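# Lay the towel flat beside the basket

## Task

Lay the towel out flat on the table as a single layer. Every part of it must stay at least one finger's width in from the table edge, at least two finger widths away from the basket's rim, and more than a hand's width away from either arm's base column. The basket must end upright with its entire base resting on the table, no more than three finger widths from its starting spot, and turned roughly as it started. Finish by releasing everything and moving the arms away. Anything that stays in place only because the robot holds it does not count.

## Robot and tools

Robot: two 6-joint arms with parallel grippers, named left_arm and right_arm. They are names only, not sides of an image. Both report in a single scene frame. Its origin is on the table top midway between the arms, +x points out over the table, +z points up, and left_arm sits on the +y side. The arm roots are at left_arm (+0.032, +0.300, 0) and right_arm (+0.038, -0.297, 0) m, each turned slightly about z.

Row layout (used by both execute_actions and move): one flat list of 14 numbers, each in [-1, 1], always covering both arms. The first 7 are left_arm and the next 7 are right_arm. Within each arm the order is: elbow, wrist yaw, shoulder, wrist pitch, waist, wrist roll, opening. Use this order and no other.

The six joint numbers are offsets, not poses. They are scaled so that 1.0 equals 1.238 rad for the elbow, 2.022 for wrist yaw and wrist roll, 1.258 for the shoulder, 2.073 for wrist pitch and 1.202 for the waist. The shoulder's sign is flipped relative to the URDF in everything you send and read. Its stated range of 0 to 3.142 therefore appears as about -3.142 to 0.

Stated ranges in URDF signs: waist -2.618..3.054, shoulder 0..3.142, elbow 0..3.142, wrist pitch and yaw -1.571..1.571, wrist roll -2.094..2.094. Real ends may differ from these by up to 0.036 rad.

The opening number is absolute: +1 is fully open and -1 is closed. To hold something, command about 0.03 below the reported grip_measured. A smaller gap between the two grips more lightly.

execute_actions(actions): takes a list of up to 15 actions. Each action is a table of up to 15 rows, and each row lasts one 1/30 s step. If a table is short, its last row is held until the 15 steps are used. Joint offsets in every row are counted from the angles at the start of that action, not from the previous row. For the first action, that means the last reported angles. An empty list simply returns the current state and images.

An action is rejected for both arms if any joint would end more than 0.036 rad beyond its range end. If the first action fails this check, or any action is malformed, the whole call does nothing. A joint pushed past its real end stops there, and the result may say "joint sent to its limit". If that line is absent, it does not prove there is more room.

move(target, speed, blocking): target is one 14-number row. Its offsets are counted from the "Joint positions" in the latest result that showed them, whatever the arm is doing when the move begins. All joints share a single path fraction, so the grippers travel along curves. speed (0.01 to 2 rad/s, default 0.5) limits the joint that has the farthest to go. Each path takes between 0.5 and 10 s and is cut short after 10 s. Moves do not steer around obstacles or the other arm. Faster moves, and targets set further past a contact point, hit and press harder. The opening values apply at the start.

The result adds a "move:" line. It gives the ending (done, off_target, moving, held, fault), limits=held or limits=none, and each arm's joint farthest from its target. With blocking=false you get a reply after 0.5 s. In that case, call wait(0) or stop before sending any new rows or moves.

wait(seconds 0..10): lets time pass while holding the last command. It returns early if a running move finishes. stop() brakes a running move; the fingers carry on moving. zoom_image(camera, region [x0,y0,x1,y1], at most 504x504 px) gives a close-up of the latest image. read_manual returns only licence text. finished_scene(scene) ends the current scene for good. Call it only after releasing the towel and basket and moving clear.

Cameras, all 504x504: cam_head_left, cam_head_right, cam_high, cam_low, cam_left_wrist, cam_right_wrist. The two wrist cameras are fisheye.

Results: each arm's gripper pose is given as a position in metres plus quat_wxyz, in the scene frame. The position is the point between the finger pads, about 1 cm behind the tips, with the fingers pointing along the gripper's +z axis. Readings get less accurate at long reach.

"Joint positions" and "Joint velocities" list each arm's joints in the row order, followed by the pad gap in metres (0.094 when fully open). "Joint targets" shows the angles the joints are currently being driven toward. grip_measured uses the command scale and may be off by about 1 mm. Torques are offset and noisy. Step readings mark with HELD any step where an arm was held back. "joint command not followed" means a clearance check changed that arm's joint targets.

Motion limits: each step's target stays within a fixed lead of the measured angle (waist 0.202, shoulder 0.258, elbow 0.238, wrist pitch 0.573, wrist yaw and roll 0.522 rad). Targets are also scaled back if the gripper would jump more than 70 mm. Large moves therefore take several actions, and you should re-command whatever is left over. Friction can leave a joint up to about 0.031 rad short of its command, and smaller commands may not move it at all.

Things to avoid: knocking anything off the table, dropping or slamming objects, and pressing hard. Keep the arms from colliding, since that can end the scene. The held towel may occasionally be tugged. Watch for MOTOR HOT warnings at 75 °C. At 90 °C the arm stops, and at 100 °C it goes limp and falls, so do not hold loads longer than needed. The robot keeps executing while you think, and less robot time and smoother, lower-effort motion are better.

Each tool is called after "Request:" in YAML: its name, and indented under it one key for each argument.

## Session

Request:
execute_actions:
  actions: []

Scene clock: 0.00 s.
left_arm: end_effector_position=(+0.5116, +0.1726, +0.3154) grip_measured=+1.000 end_effector_quat_wxyz=(+0.573, -0.088, +0.814, +0.026) | right_arm: end_effector_position=(+0.3528, -0.1094, +0.1586) grip_measured=+1.000 end_effector_quat_wxyz=(+0.379, +0.392, +0.836, +0.070)
Joint names: [elbow, wrist yaw, shoulder, wrist pitch, waist, wrist roll]
Joint positions: left_arm=[ 1.498 -0.556 -1.631 -0.282 -0.32  -0.291  0.094] | right_arm=[ 1.177  0.683 -1.539 -0.773  1.031  1.557  0.094]
Joint velocities: left_arm=[-0.007  0.007 -0.002  0.022 -0.007  0.051  0.   ] | right_arm=[-0.007  0.007 -0.012 -0.022 -0.007 -0.022  0.   ]
Joint torques (N m, as the arm reports them, + toward a larger Joint positions number): no reading
Motor temperatures (°C, as the motors report them): left_arm=[31 29 30 30 30 29] | right_arm=[33 31 31 32 31 33]
Joint targets: left_arm=[1.498 -0.556 -1.631 -0.282 -0.320 -0.291] | right_arm=[1.177 0.683 -1.539 -0.773 1.031 1.557]

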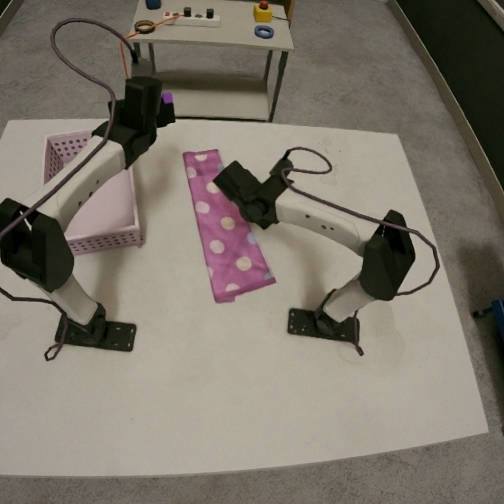

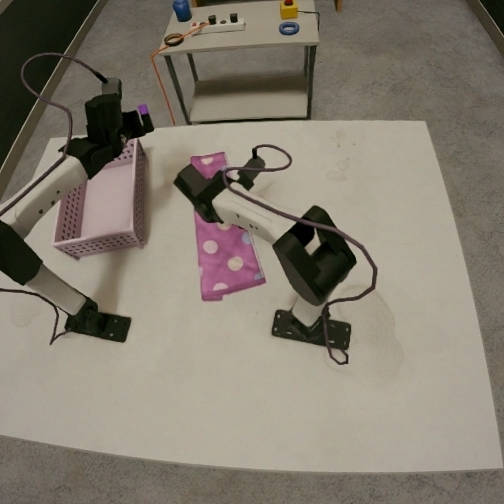

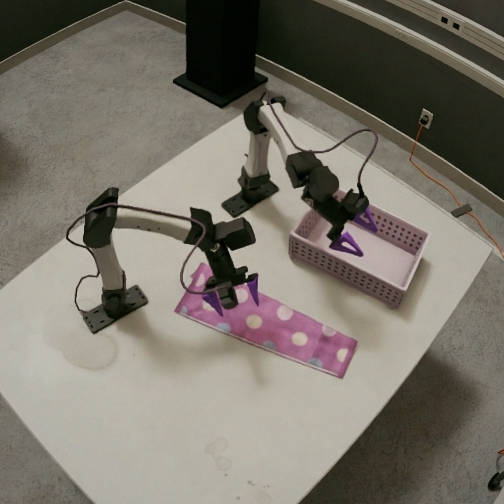

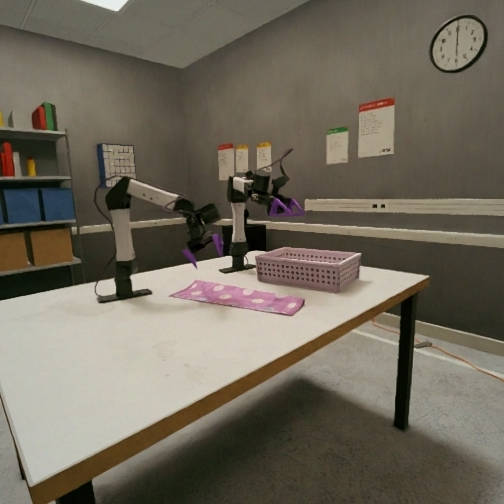

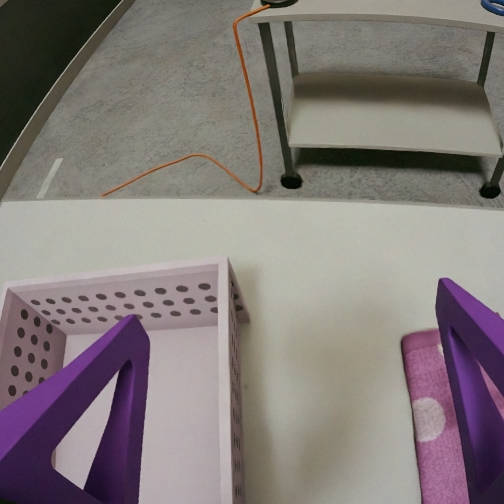

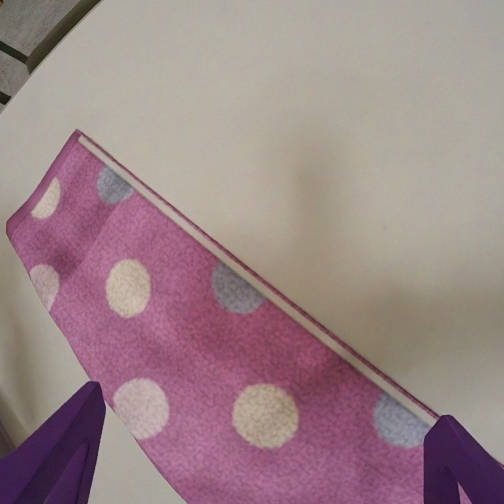

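Request:
move:
  target: [-0.2,0.275,0.5,-0.45,0.7,0.144,1, -0.1,-0.338,0.43,-0.2,-1,-0.77,1]
  speed: 1

Request:
zoom_image:
  camera: "cam_head_left"
  region: [130,130,330,330]

Request:
zoom_image:
  camera: "cam_high"
  region: [160,220,380,400]

Request:
zoom_image:
  camera: "cam_low"
  region: [160,260,320,330]

Scene clock: 18.30 s.
left_arm: end_effector_position=(+0.2592, +0.3943, +0.2604) grip_measured=+1.000 end_effector_quat_wxyz=(+0.304, -0.187, +0.932, +0.063) | right_arm: end_effector_position=(+0.2539, -0.3772, +0.1906) grip_measured=+1.000 end_effector_quat_wxyz=(+0.222, +0.175, +0.958, -0.042)
Joint names: [elbow, wrist yaw, shoulder, wrist pitch, waist, wrist roll]
Joint positions: left_arm=[ 1.275 -0.009 -1.013 -1.202  0.51  -0.006  0.094] | right_arm=[ 1.071  0.007 -1.016 -1.171 -0.159  0.007  0.094]
Joint velocities: left_arm=[-0.002  0.022  0.012 -0.051 -0.002 -0.095  0.   ] | right_arm=[-0.007 -0.051  0.002 -0.007  0.002  0.007  0.   ]
Joint torques (N m, as the arm reports them, + toward a larger Joint positions number): left_arm=[6.37 0.07 2.65 1.88 0.12 0.08] | right_arm=[ 5.89 -0.08  2.24  1.14 -0.79 -0.05]
Motor temperatures (°C, as the motors report them): left_arm=[35 29 34 34 30 29] | right_arm=[35 32 33 33 31 33]
Joint targets: left_arm=[1.251 0.000 -1.002 -1.214 0.521 0.000] | right_arm=[1.053 -0.001 -0.998 -1.187 -0.171 0.000]
move: off_target (left_arm); limits=none; left_arm: farthest joint: the elbow, 0.025 radians from its target (0.248 radians at the start); right_arm: farthest joint: the shoulder, 0.018 radians from its target (0.541 radians at the start)

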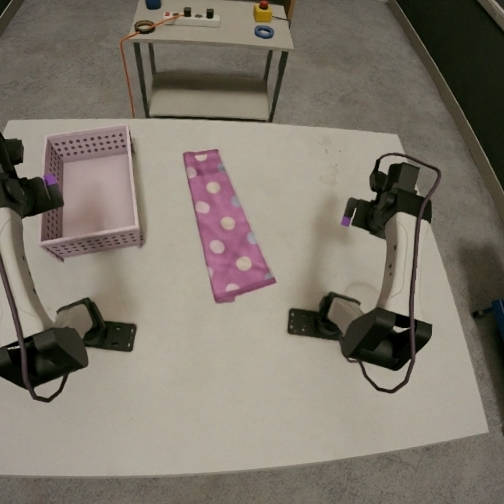

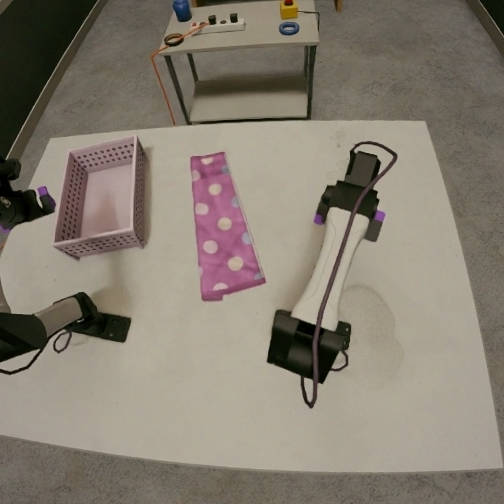

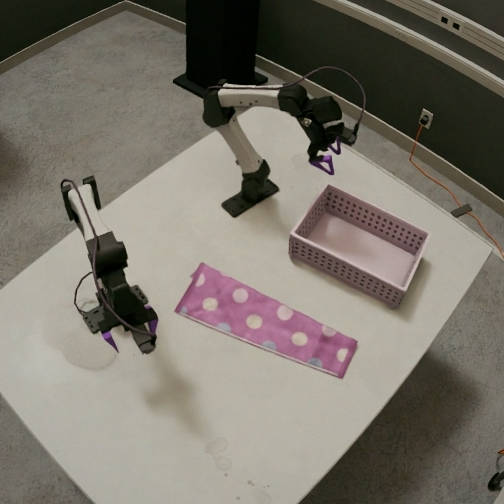

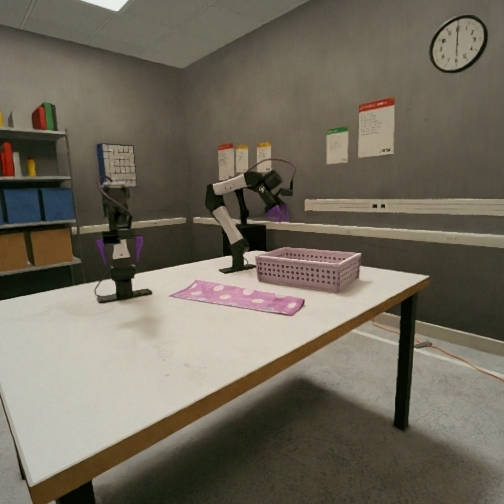

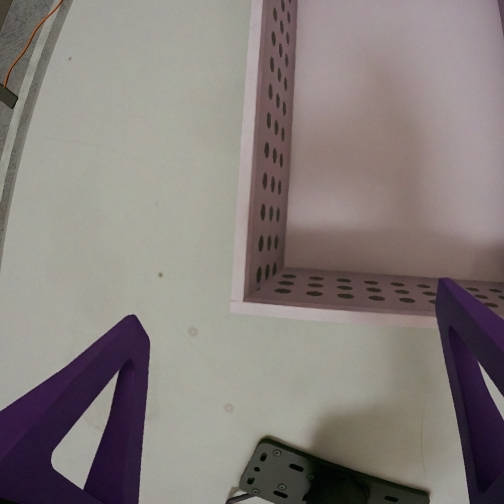

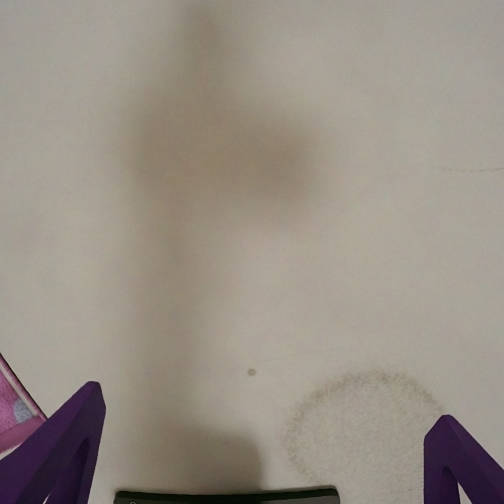

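Region (130, 130, 330, 330) of cam_head_left's 504x504 image, scaled by 2.520, with more detail than that image has.

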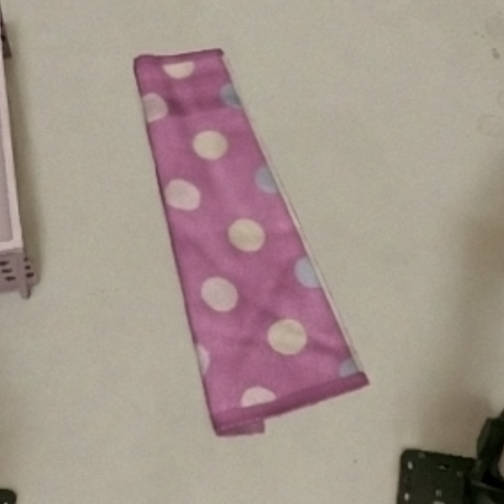

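Region (160, 220, 380, 400) of cam_high's 504x504 image, scaled by 2.291, with more detail than that image has; it fills the top 412 rows of this view, and the rest is white.

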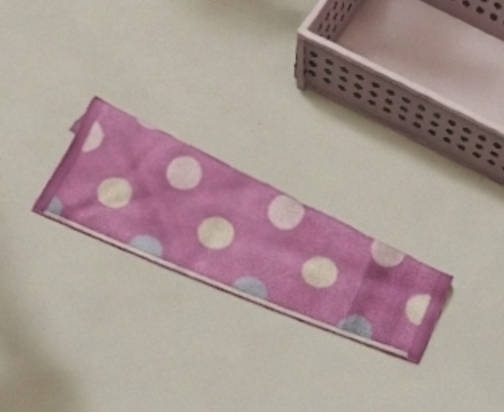

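Region (160, 260, 320, 330) of cam_low's 504x504 image, scaled by 3.150, with more detail than that image has; it fills the top 220 rows of this view, and the rest is white.

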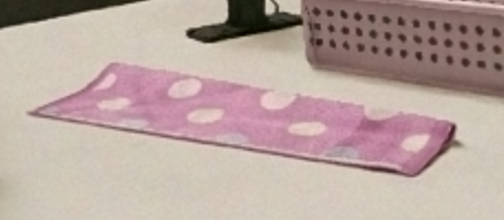

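Request:
move:
  target: [0.664,0,-1,0.17,-0.874,0,0, -0.146,0,-0.223,0.003,0.932,0.254,0]
  speed: 0.8

Scene clock: 51.70 s.
left_arm: end_effector_position=(+0.4747, -0.0511, +0.1169) grip_measured=+0.002 end_effector_quat_wxyz=(+0.247, +0.315, +0.913, -0.083) | right_arm: end_effector_position=(+0.1852, -0.1596, +0.0874) grip_measured=+0.002 end_effector_quat_wxyz=(+0.013, -0.121, +0.993, +0.005)
Joint names: [elbow, wrist yaw, shoulder, wrist pitch, waist, wrist roll]
Joint positions: left_arm=[ 2.081 -0.008 -2.268 -0.857 -0.55  -0.006  0.047] | right_arm=[ 0.907  0.008 -1.279 -1.171  0.95   0.514  0.047]
Joint velocities: left_arm=[-0.002 -0.022  0.002 -0.007 -0.002  0.007 -0.001] | right_arm=[-0.007 -0.051  0.002 -0.037 -0.012 -0.037 -0.   ]
Joint torques (N m, as the arm reports them, + toward a larger Joint positions number): left_arm=[10.31 -0.02 14.1   1.87 -0.01  0.01] | right_arm=[5.52 0.06 1.54 0.49 0.75 0.07]
Motor temperatures (°C, as the motors report them): left_arm=[35 29 33 35 31 29] | right_arm=[37 31 32 34 31 33]
Joint targets: left_arm=[2.097 -0.009 -2.271 -0.849 -0.541 -0.006] | right_arm=[0.891 0.007 -1.296 -1.165 0.961 0.520]
move: done; limits=none; left_arm: farthest joint: the elbow, 0.016 radians from its target (0.822 radians at the start); right_arm: farthest joint: the shoulder, 0.018 radians from its target (0.281 radians at the start)

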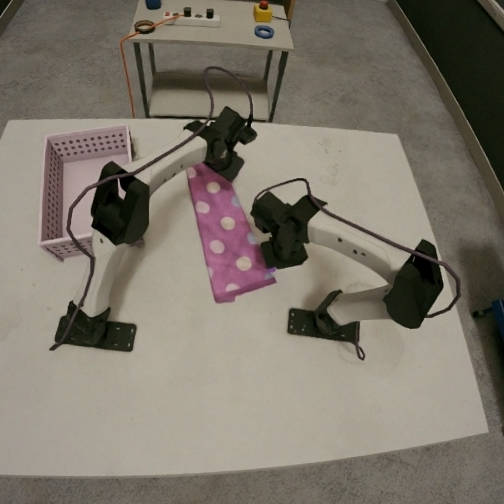

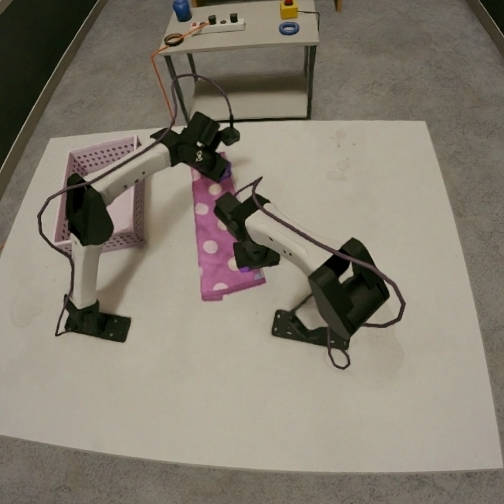

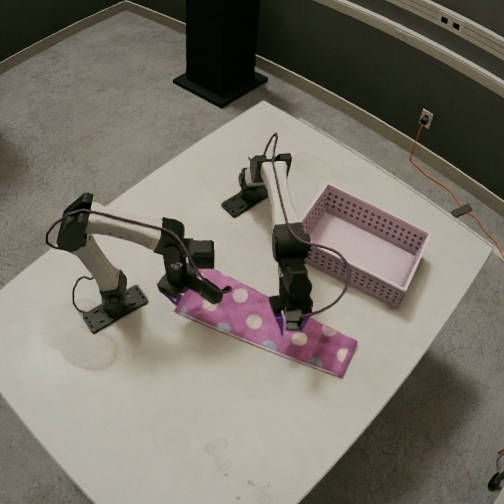

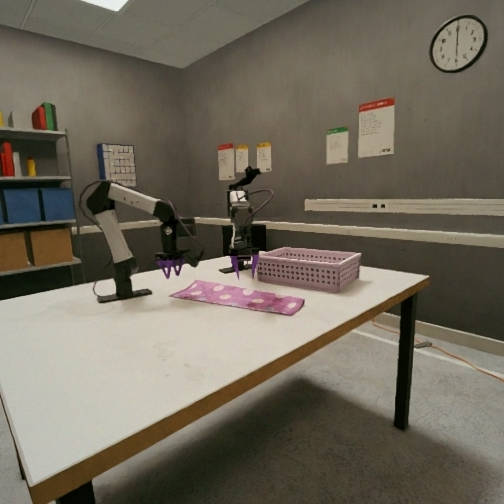

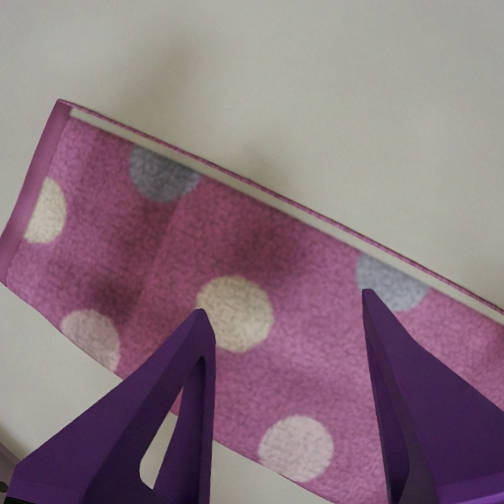

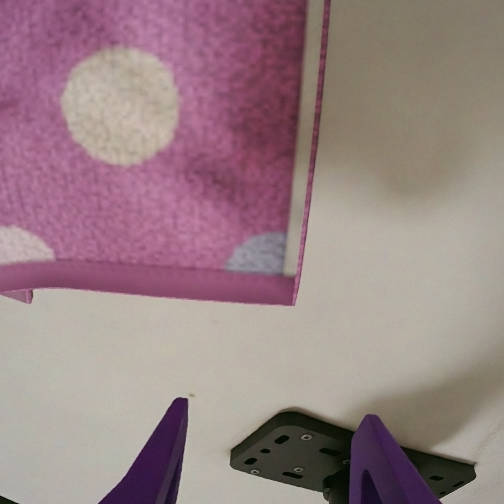

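Request:
move:
  target: [0.01,0,-0.135,0,0,-0.2,0, -0.165,0,-0.075,0.122,0,0,0]
  speed: 0.4

Scene clock: 57.67 s.
left_arm: end_effector_position=(+0.4701, -0.0474, +0.0330) grip_measured=+0.002 end_effector_quat_wxyz=(+0.161, +0.131, +0.974, -0.092) | right_arm: end_effector_position=(+0.1815, -0.1631, +0.0281) grip_measured=+0.002 end_effector_quat_wxyz=(+0.001, -0.121, +0.993, -0.004)
Joint names: [elbow, wrist yaw, shoulder, wrist pitch, waist, wrist roll]
Joint positions: left_arm=[ 2.081 -0.008 -2.422 -0.856 -0.55  -0.403  0.047] | right_arm=[ 0.719  0.008 -1.356 -0.936  0.95   0.514  0.047]
Joint velocities: left_arm=[-0.007 -0.007  0.007 -0.051 -0.002 -0.022 -0.001] | right_arm=[ 0.007 -0.007  0.002  0.022  0.012 -0.007  0.   ]
Joint torques (N m, as the arm reports them, + toward a larger Joint positions number): left_arm=[ 9.79 -0.04 14.04  1.47 -0.7  -0.03] | right_arm=[5.07 0.06 1.75 0.57 0.02 0.  ]
Motor temperatures (°C, as the motors report them): left_arm=[36 29 37 35 31 29] | right_arm=[37 31 32 34 31 33]
Joint targets: left_arm=[2.094 -0.008 -2.438 -0.856 -0.550 -0.410] | right_arm=[0.703 0.008 -1.373 -0.918 0.950 0.514]
move: done; limits=none; left_arm: farthest joint: the shoulder, 0.015 radians from its target (0.170 radians at the start); right_arm: farthest joint: the shoulder, 0.018 radians from its target (0.094 radians at the start)

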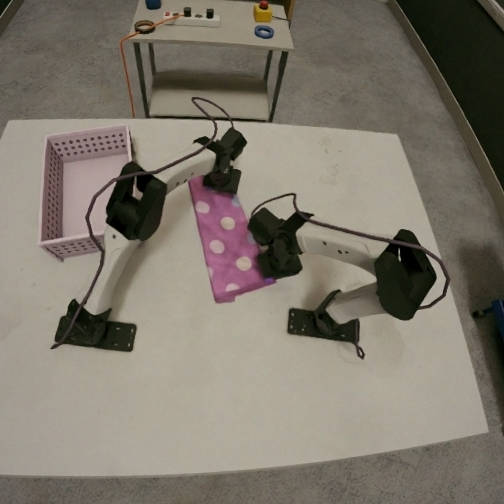

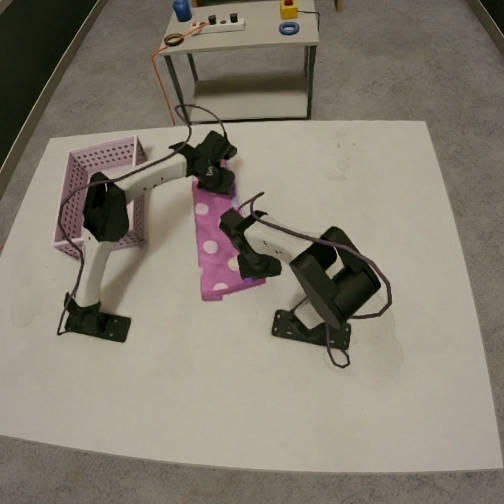

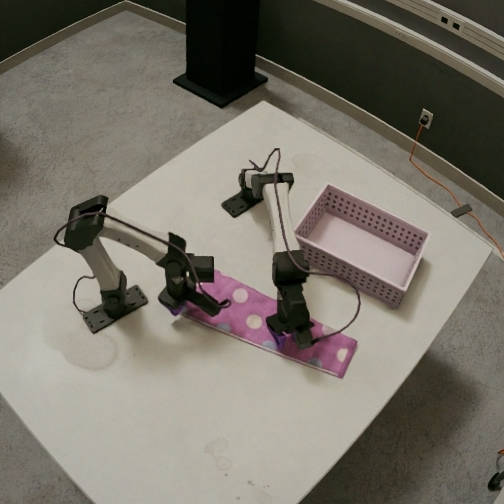

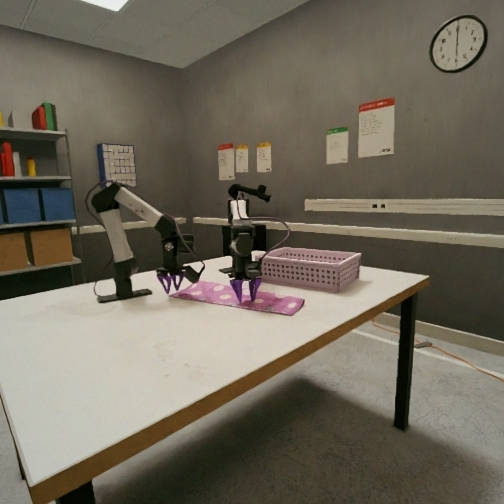

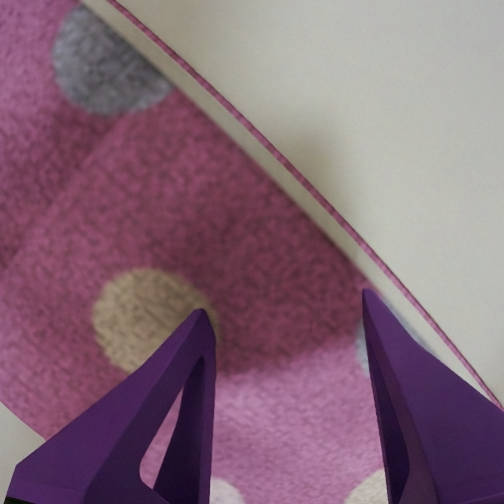

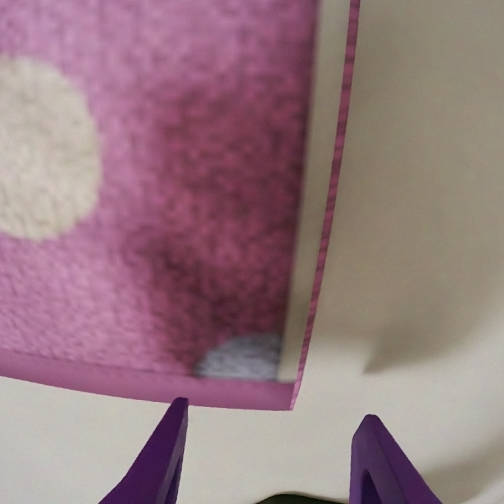

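Request:
move:
  target: [0,0,-0.075,0.118,0,0.07,0, 0,0,-0.09,0.05,-0.04,0,0]
  speed: 0.2

Scene clock: 65.63 s.
left_arm: end_effector_position=(+0.5068, -0.0766, +0.0282) grip_measured=+0.001 end_effector_quat_wxyz=(+0.245, +0.191, +0.943, -0.120) | right_arm: end_effector_position=(+0.1926, -0.1611, +0.0142) grip_measured=+0.002 end_effector_quat_wxyz=(-0.004, -0.103, +0.995, -0.003)
Joint names: [elbow, wrist yaw, shoulder, wrist pitch, waist, wrist roll]
Joint positions: left_arm=[ 2.081 -0.008 -2.477 -0.622 -0.55  -0.27   0.047] | right_arm=[ 0.719  0.    -1.432 -0.869  0.914  0.514  0.047]
Joint velocities: left_arm=[ 0.002 -0.051 -0.017  0.051  0.012 -0.007 -0.   ] | right_arm=[-0.007  0.037  0.012  0.007 -0.002 -0.081  0.   ]
Joint torques (N m, as the arm reports them, + toward a larger Joint positions number): left_arm=[ 9.03 -0.03 12.61  1.96 -0.7   0.12] | right_arm=[ 6.1   0.13  0.94  0.73 -0.79  0.  ]
Motor temperatures (°C, as the motors report them): left_arm=[37 29 41 35 31 29] | right_arm=[37 31 32 34 31 33]
Joint targets: left_arm=[2.081 -0.008 -2.516 -0.612 -0.550 -0.262] | right_arm=[0.719 0.008 -1.469 -0.833 0.902 0.514]
move: off_target (left_arm, right_arm); limits=none; left_arm: farthest joint: the shoulder, 0.040 radians from its target (0.094 radians at the start); right_arm: farthest joint: the shoulder, 0.037 radians from its target (0.114 radians at the start)

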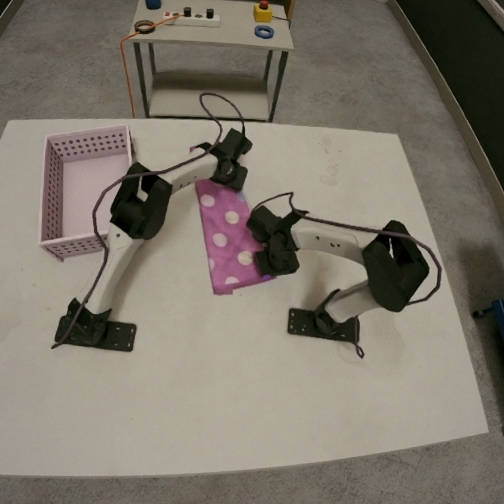

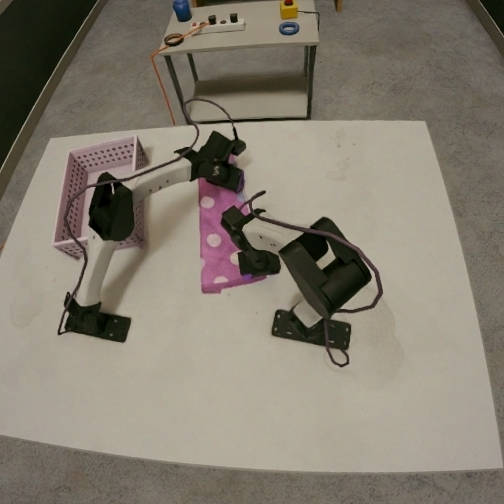

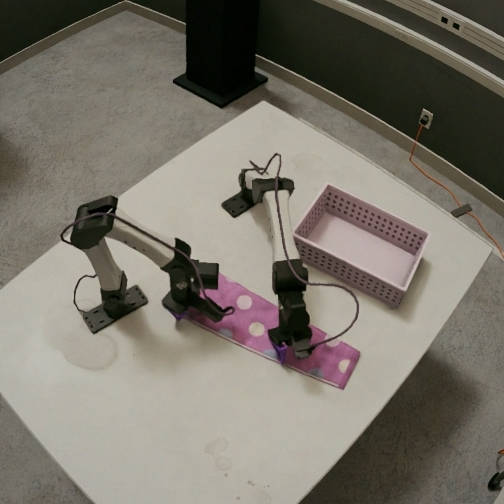

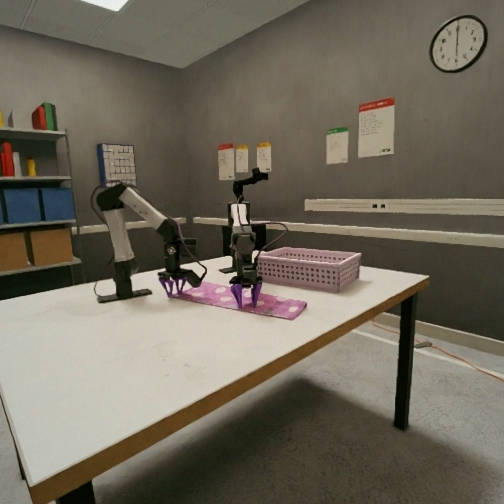

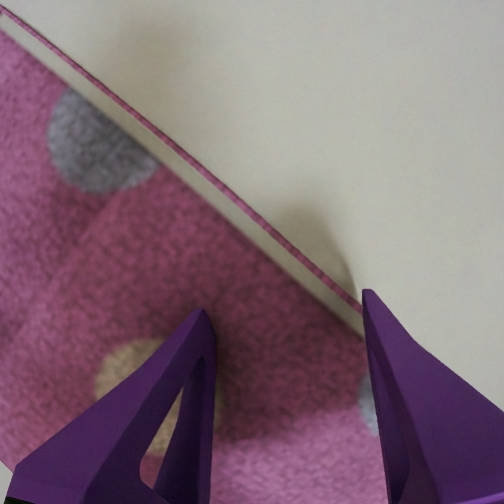

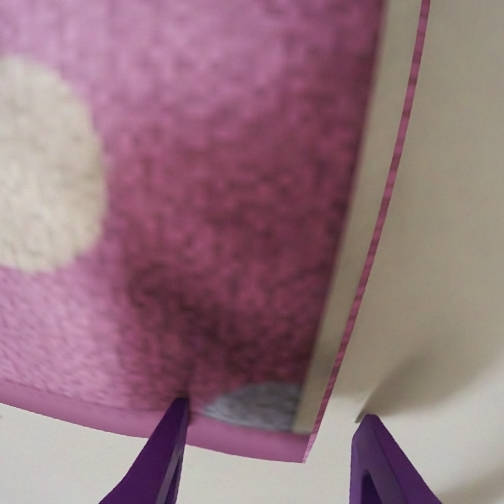

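Request:
move:
  target: [0,0,-0.035,0,0,0,-1, 0,0,-0.03,0.01,0,0,-1]
  speed: 0.2

Request:
move:
  target: [0,0,0.08,0,0,0,-1, 0.14,0,0.05,-0.11,0,0,-1]
  speed: 0.2

Scene clock: 73.13 s.
left_arm: end_effector_position=(+0.5073, -0.0770, +0.0251) grip_measured=-0.998 end_effector_quat_wxyz=(+0.245, +0.192, +0.943, -0.120) | right_arm: end_effector_position=(+0.1922, -0.1588, +0.0142) grip_measured=-0.929 end_effector_quat_wxyz=(-0.006, -0.103, +0.995, +0.003)
Joint names: [elbow, wrist yaw, shoulder, wrist pitch, waist, wrist roll]
Joint positions: left_arm=[ 2.081 -0.008 -2.483 -0.617 -0.55  -0.269  0.   ] | right_arm=[ 0.719 -0.011 -1.432 -0.864  0.914  0.514  0.003]
Joint velocities: left_arm=[-0.017  0.051  0.007  0.022 -0.012 -0.051  0.   ] | right_arm=[-0.002 -0.081 -0.002 -0.007 -0.007 -0.022  0.   ]
Joint torques (N m, as the arm reports them, + toward a larger Joint positions number): left_arm=[ 9.02 -0.03 12.8   1.79 -0.67  0.02] | right_arm=[6.1  0.16 0.89 0.52 0.01 0.  ]
Motor temperatures (°C, as the motors report them): left_arm=[38 29 43 35 31 29] | right_arm=[37 31 32 34 31 33]
Joint targets: left_arm=[2.081 -0.008 -2.521 -0.622 -0.550 -0.269] | right_arm=[0.719 0.000 -1.470 -0.848 0.914 0.514]
move: off_target (left_arm, right_arm); limits=none; left_arm: farthest joint: the shoulder, 0.038 radians from its target (0.044 radians at the start); right_arm: farthest joint: the shoulder, 0.037 radians from its target (0.037 radians at the start)

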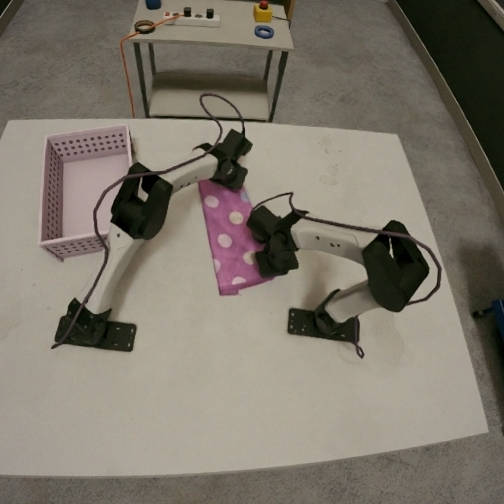

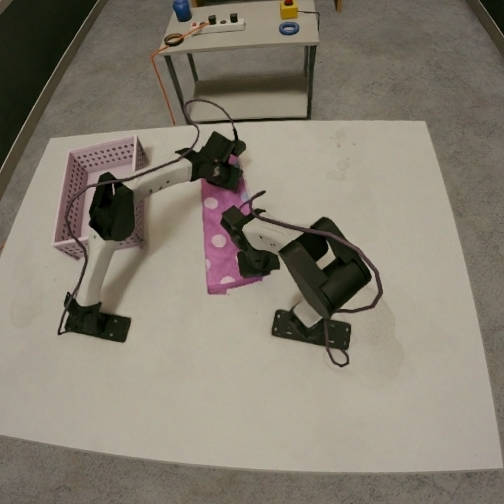

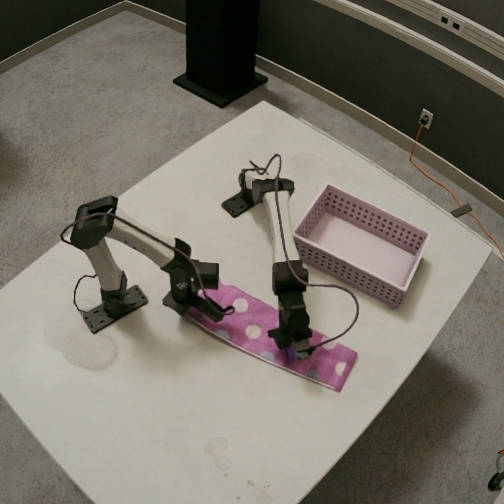

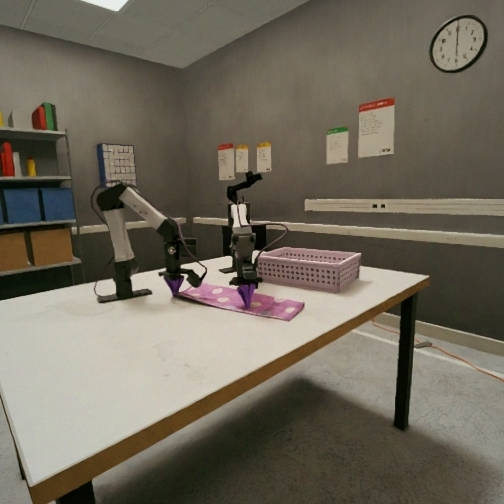

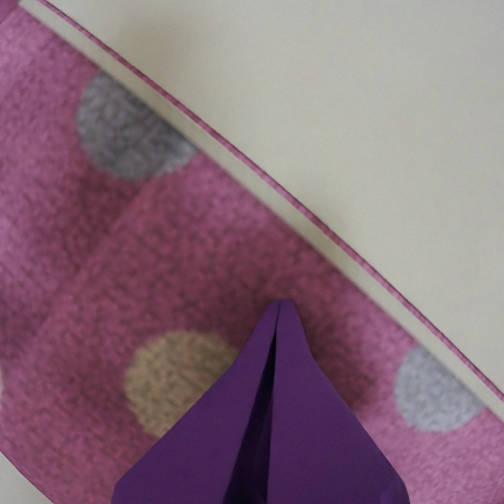

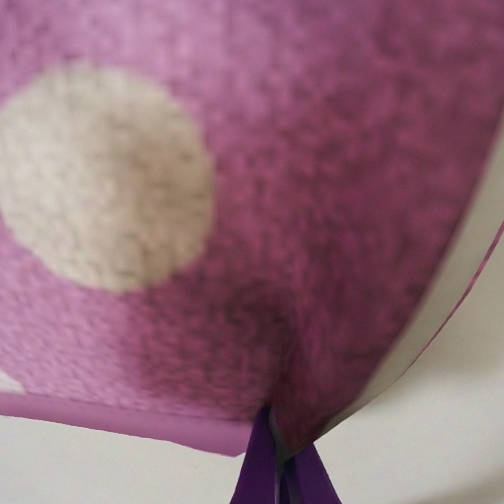

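Scene clock: 74.90 s.
left_arm: end_effector_position=(+0.5119, -0.0806, +0.0826) grip_measured=-0.998 end_effector_quat_wxyz=(+0.286, +0.189, +0.929, -0.141) | right_arm: end_effector_position=(+0.1952, -0.1561, +0.0583) grip_measured=-0.929 end_effector_quat_wxyz=(-0.011, -0.103, +0.995, -0.001)
Joint names: [elbow, wrist yaw, shoulder, wrist pitch, waist, wrist roll]
Joint positions: left_arm=[ 2.081 -0.008 -2.386 -0.616 -0.55  -0.269  0.   ] | right_arm=[ 0.872 -0.011 -1.39  -1.072  0.914  0.514  0.003]
Joint velocities: left_arm=[ 0.007 -0.081  0.007  0.022 -0.007 -0.007  0.001] | right_arm=[-0.002  0.11  -0.002 -0.007 -0.002  0.007 -0.   ]
Joint torques (N m, as the arm reports them, + toward a larger Joint positions number): left_arm=[ 9.26 -0.03 15.63  2.02 -0.7   0.03] | right_arm=[7.99 0.05 4.66 0.11 0.01 0.  ]
Motor temperatures (°C, as the motors report them): left_arm=[38 29 44 35 31 29] | right_arm=[37 31 32 33 31 33]
Joint targets: left_arm=[2.081 -0.008 -2.382 -0.616 -0.550 -0.269] | right_arm=[0.892 -0.011 -1.369 -1.092 0.914 0.514]
move: off_target (right_arm); limits=none; left_arm: farthest joint: the shoulder, 0.003 radians from its target (0.101 radians at the start); right_arm: farthest joint: the wrist pitch, 0.021 radians from its target (0.228 radians at the start)

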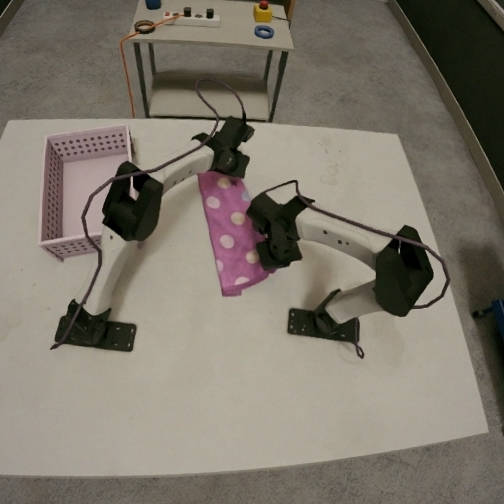

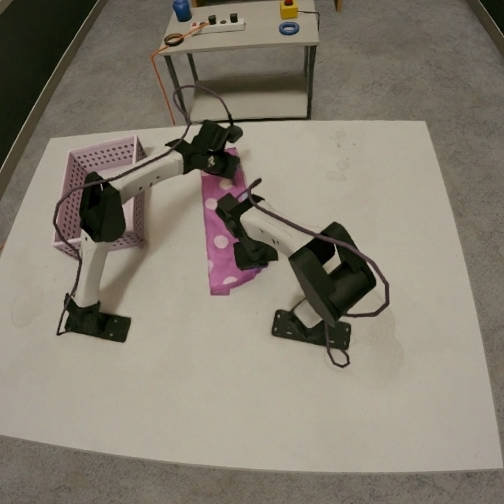

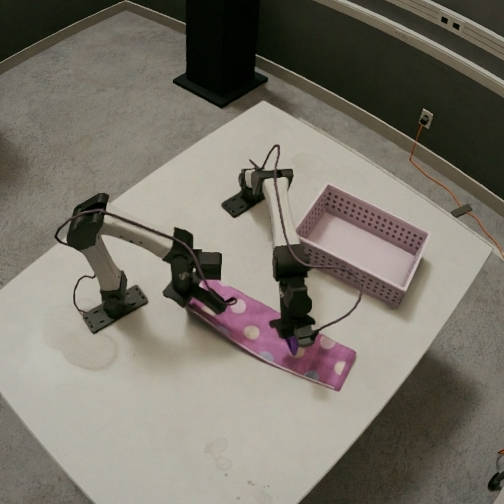

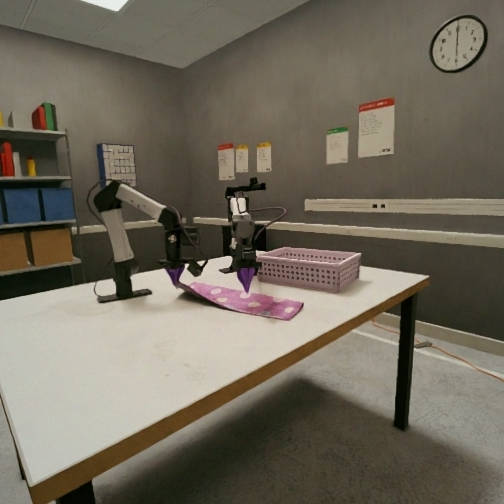

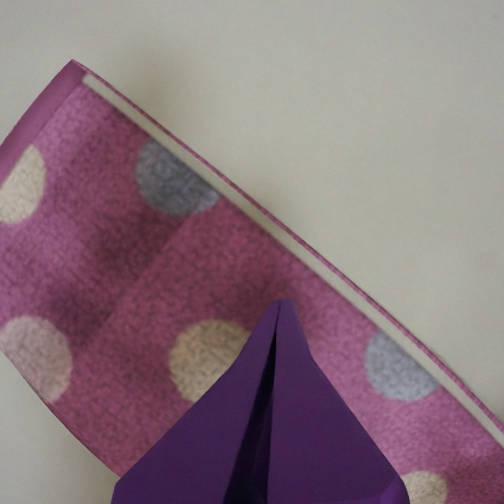

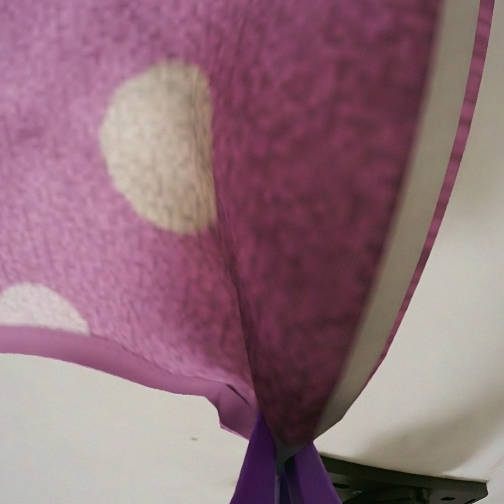

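Request:
move:
  target: [0,0,0.126,-0.3,0,-0.26,0, 0,0,0,0,1,0.59,-1]
  speed: 0.4

Scene clock: 83.70 s.
left_arm: end_effector_position=(+0.4084, +0.0017, +0.1023) grip_measured=-0.002 end_effector_quat_wxyz=(+0.074, -0.058, +0.994, -0.061) | right_arm: end_effector_position=(-0.0338, -0.0987, +0.0583) grip_measured=-0.929 end_effector_quat_wxyz=(-0.003, -0.105, +0.994, -0.010)
Joint names: [elbow, wrist yaw, shoulder, wrist pitch, waist, wrist roll]
Joint positions: left_arm=[ 2.081 -0.008 -2.234 -1.227 -0.55  -0.788  0.047] | right_arm=[ 0.872 -0.01  -1.39  -1.072  2.105  1.701  0.003]
Joint velocities: left_arm=[ 0.002 -0.037 -0.002 -0.007  0.002  0.037 -0.001] | right_arm=[-0.002 -0.007  0.007  0.022 -0.002 -0.037  0.   ]
Joint torques (N m, as the arm reports them, + toward a larger Joint positions number): left_arm=[ 8.33 -0.08 13.98  0.89 -0.7  -0.04] | right_arm=[6.41 0.09 3.28 0.2  0.74 0.06]
Motor temperatures (°C, as the motors report them): left_arm=[38 29 49 35 30 29] | right_arm=[38 31 33 33 31 33]
Joint targets: left_arm=[2.081 -0.008 -2.227 -1.238 -0.550 -0.795] | right_arm=[0.872 -0.011 -1.390 -1.072 2.116 1.707]
move: done; limits=none; left_arm: farthest joint: the wrist pitch, 0.011 radians from its target (0.622 radians at the start); right_arm: farthest joint: the waist, 0.011 radians from its target (1.202 radians at the start)

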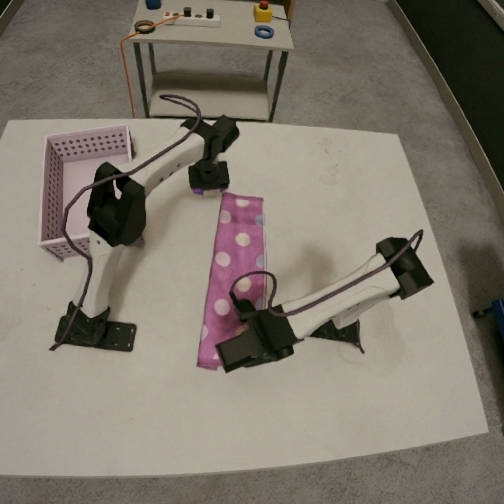

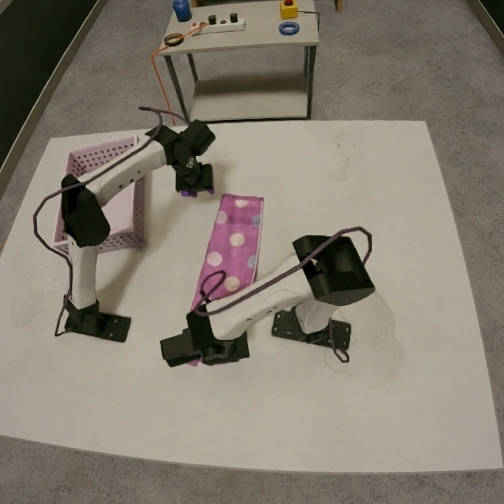

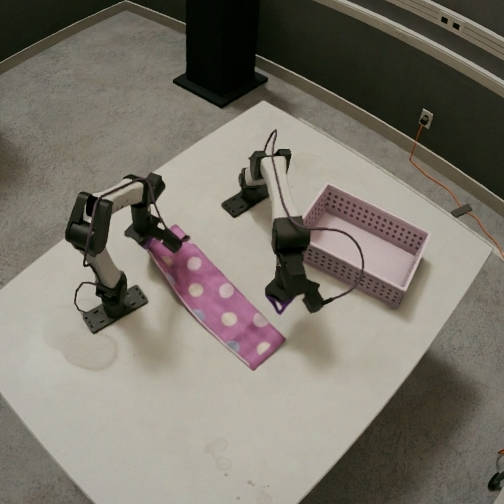

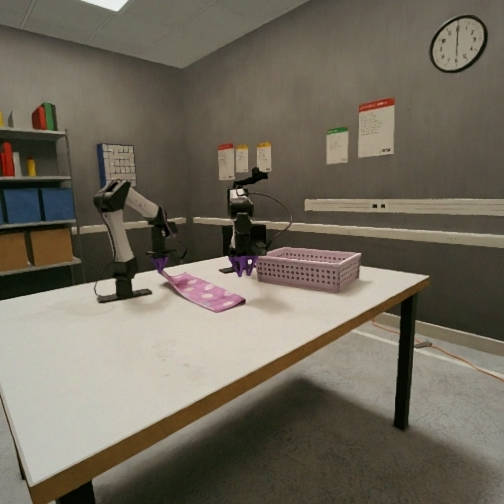

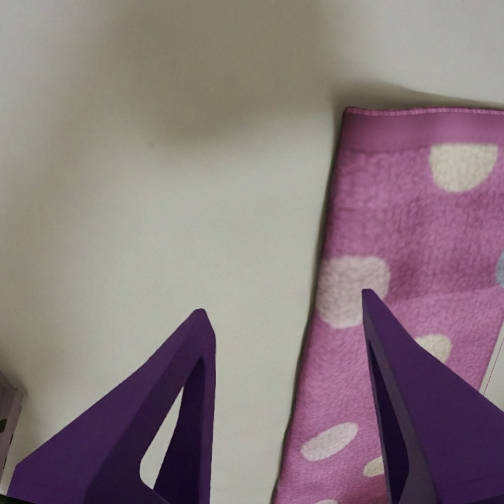

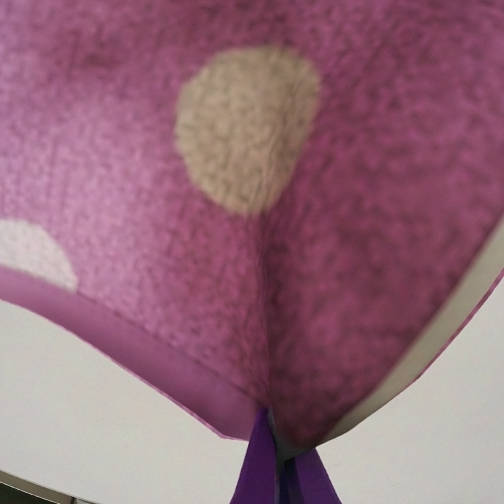

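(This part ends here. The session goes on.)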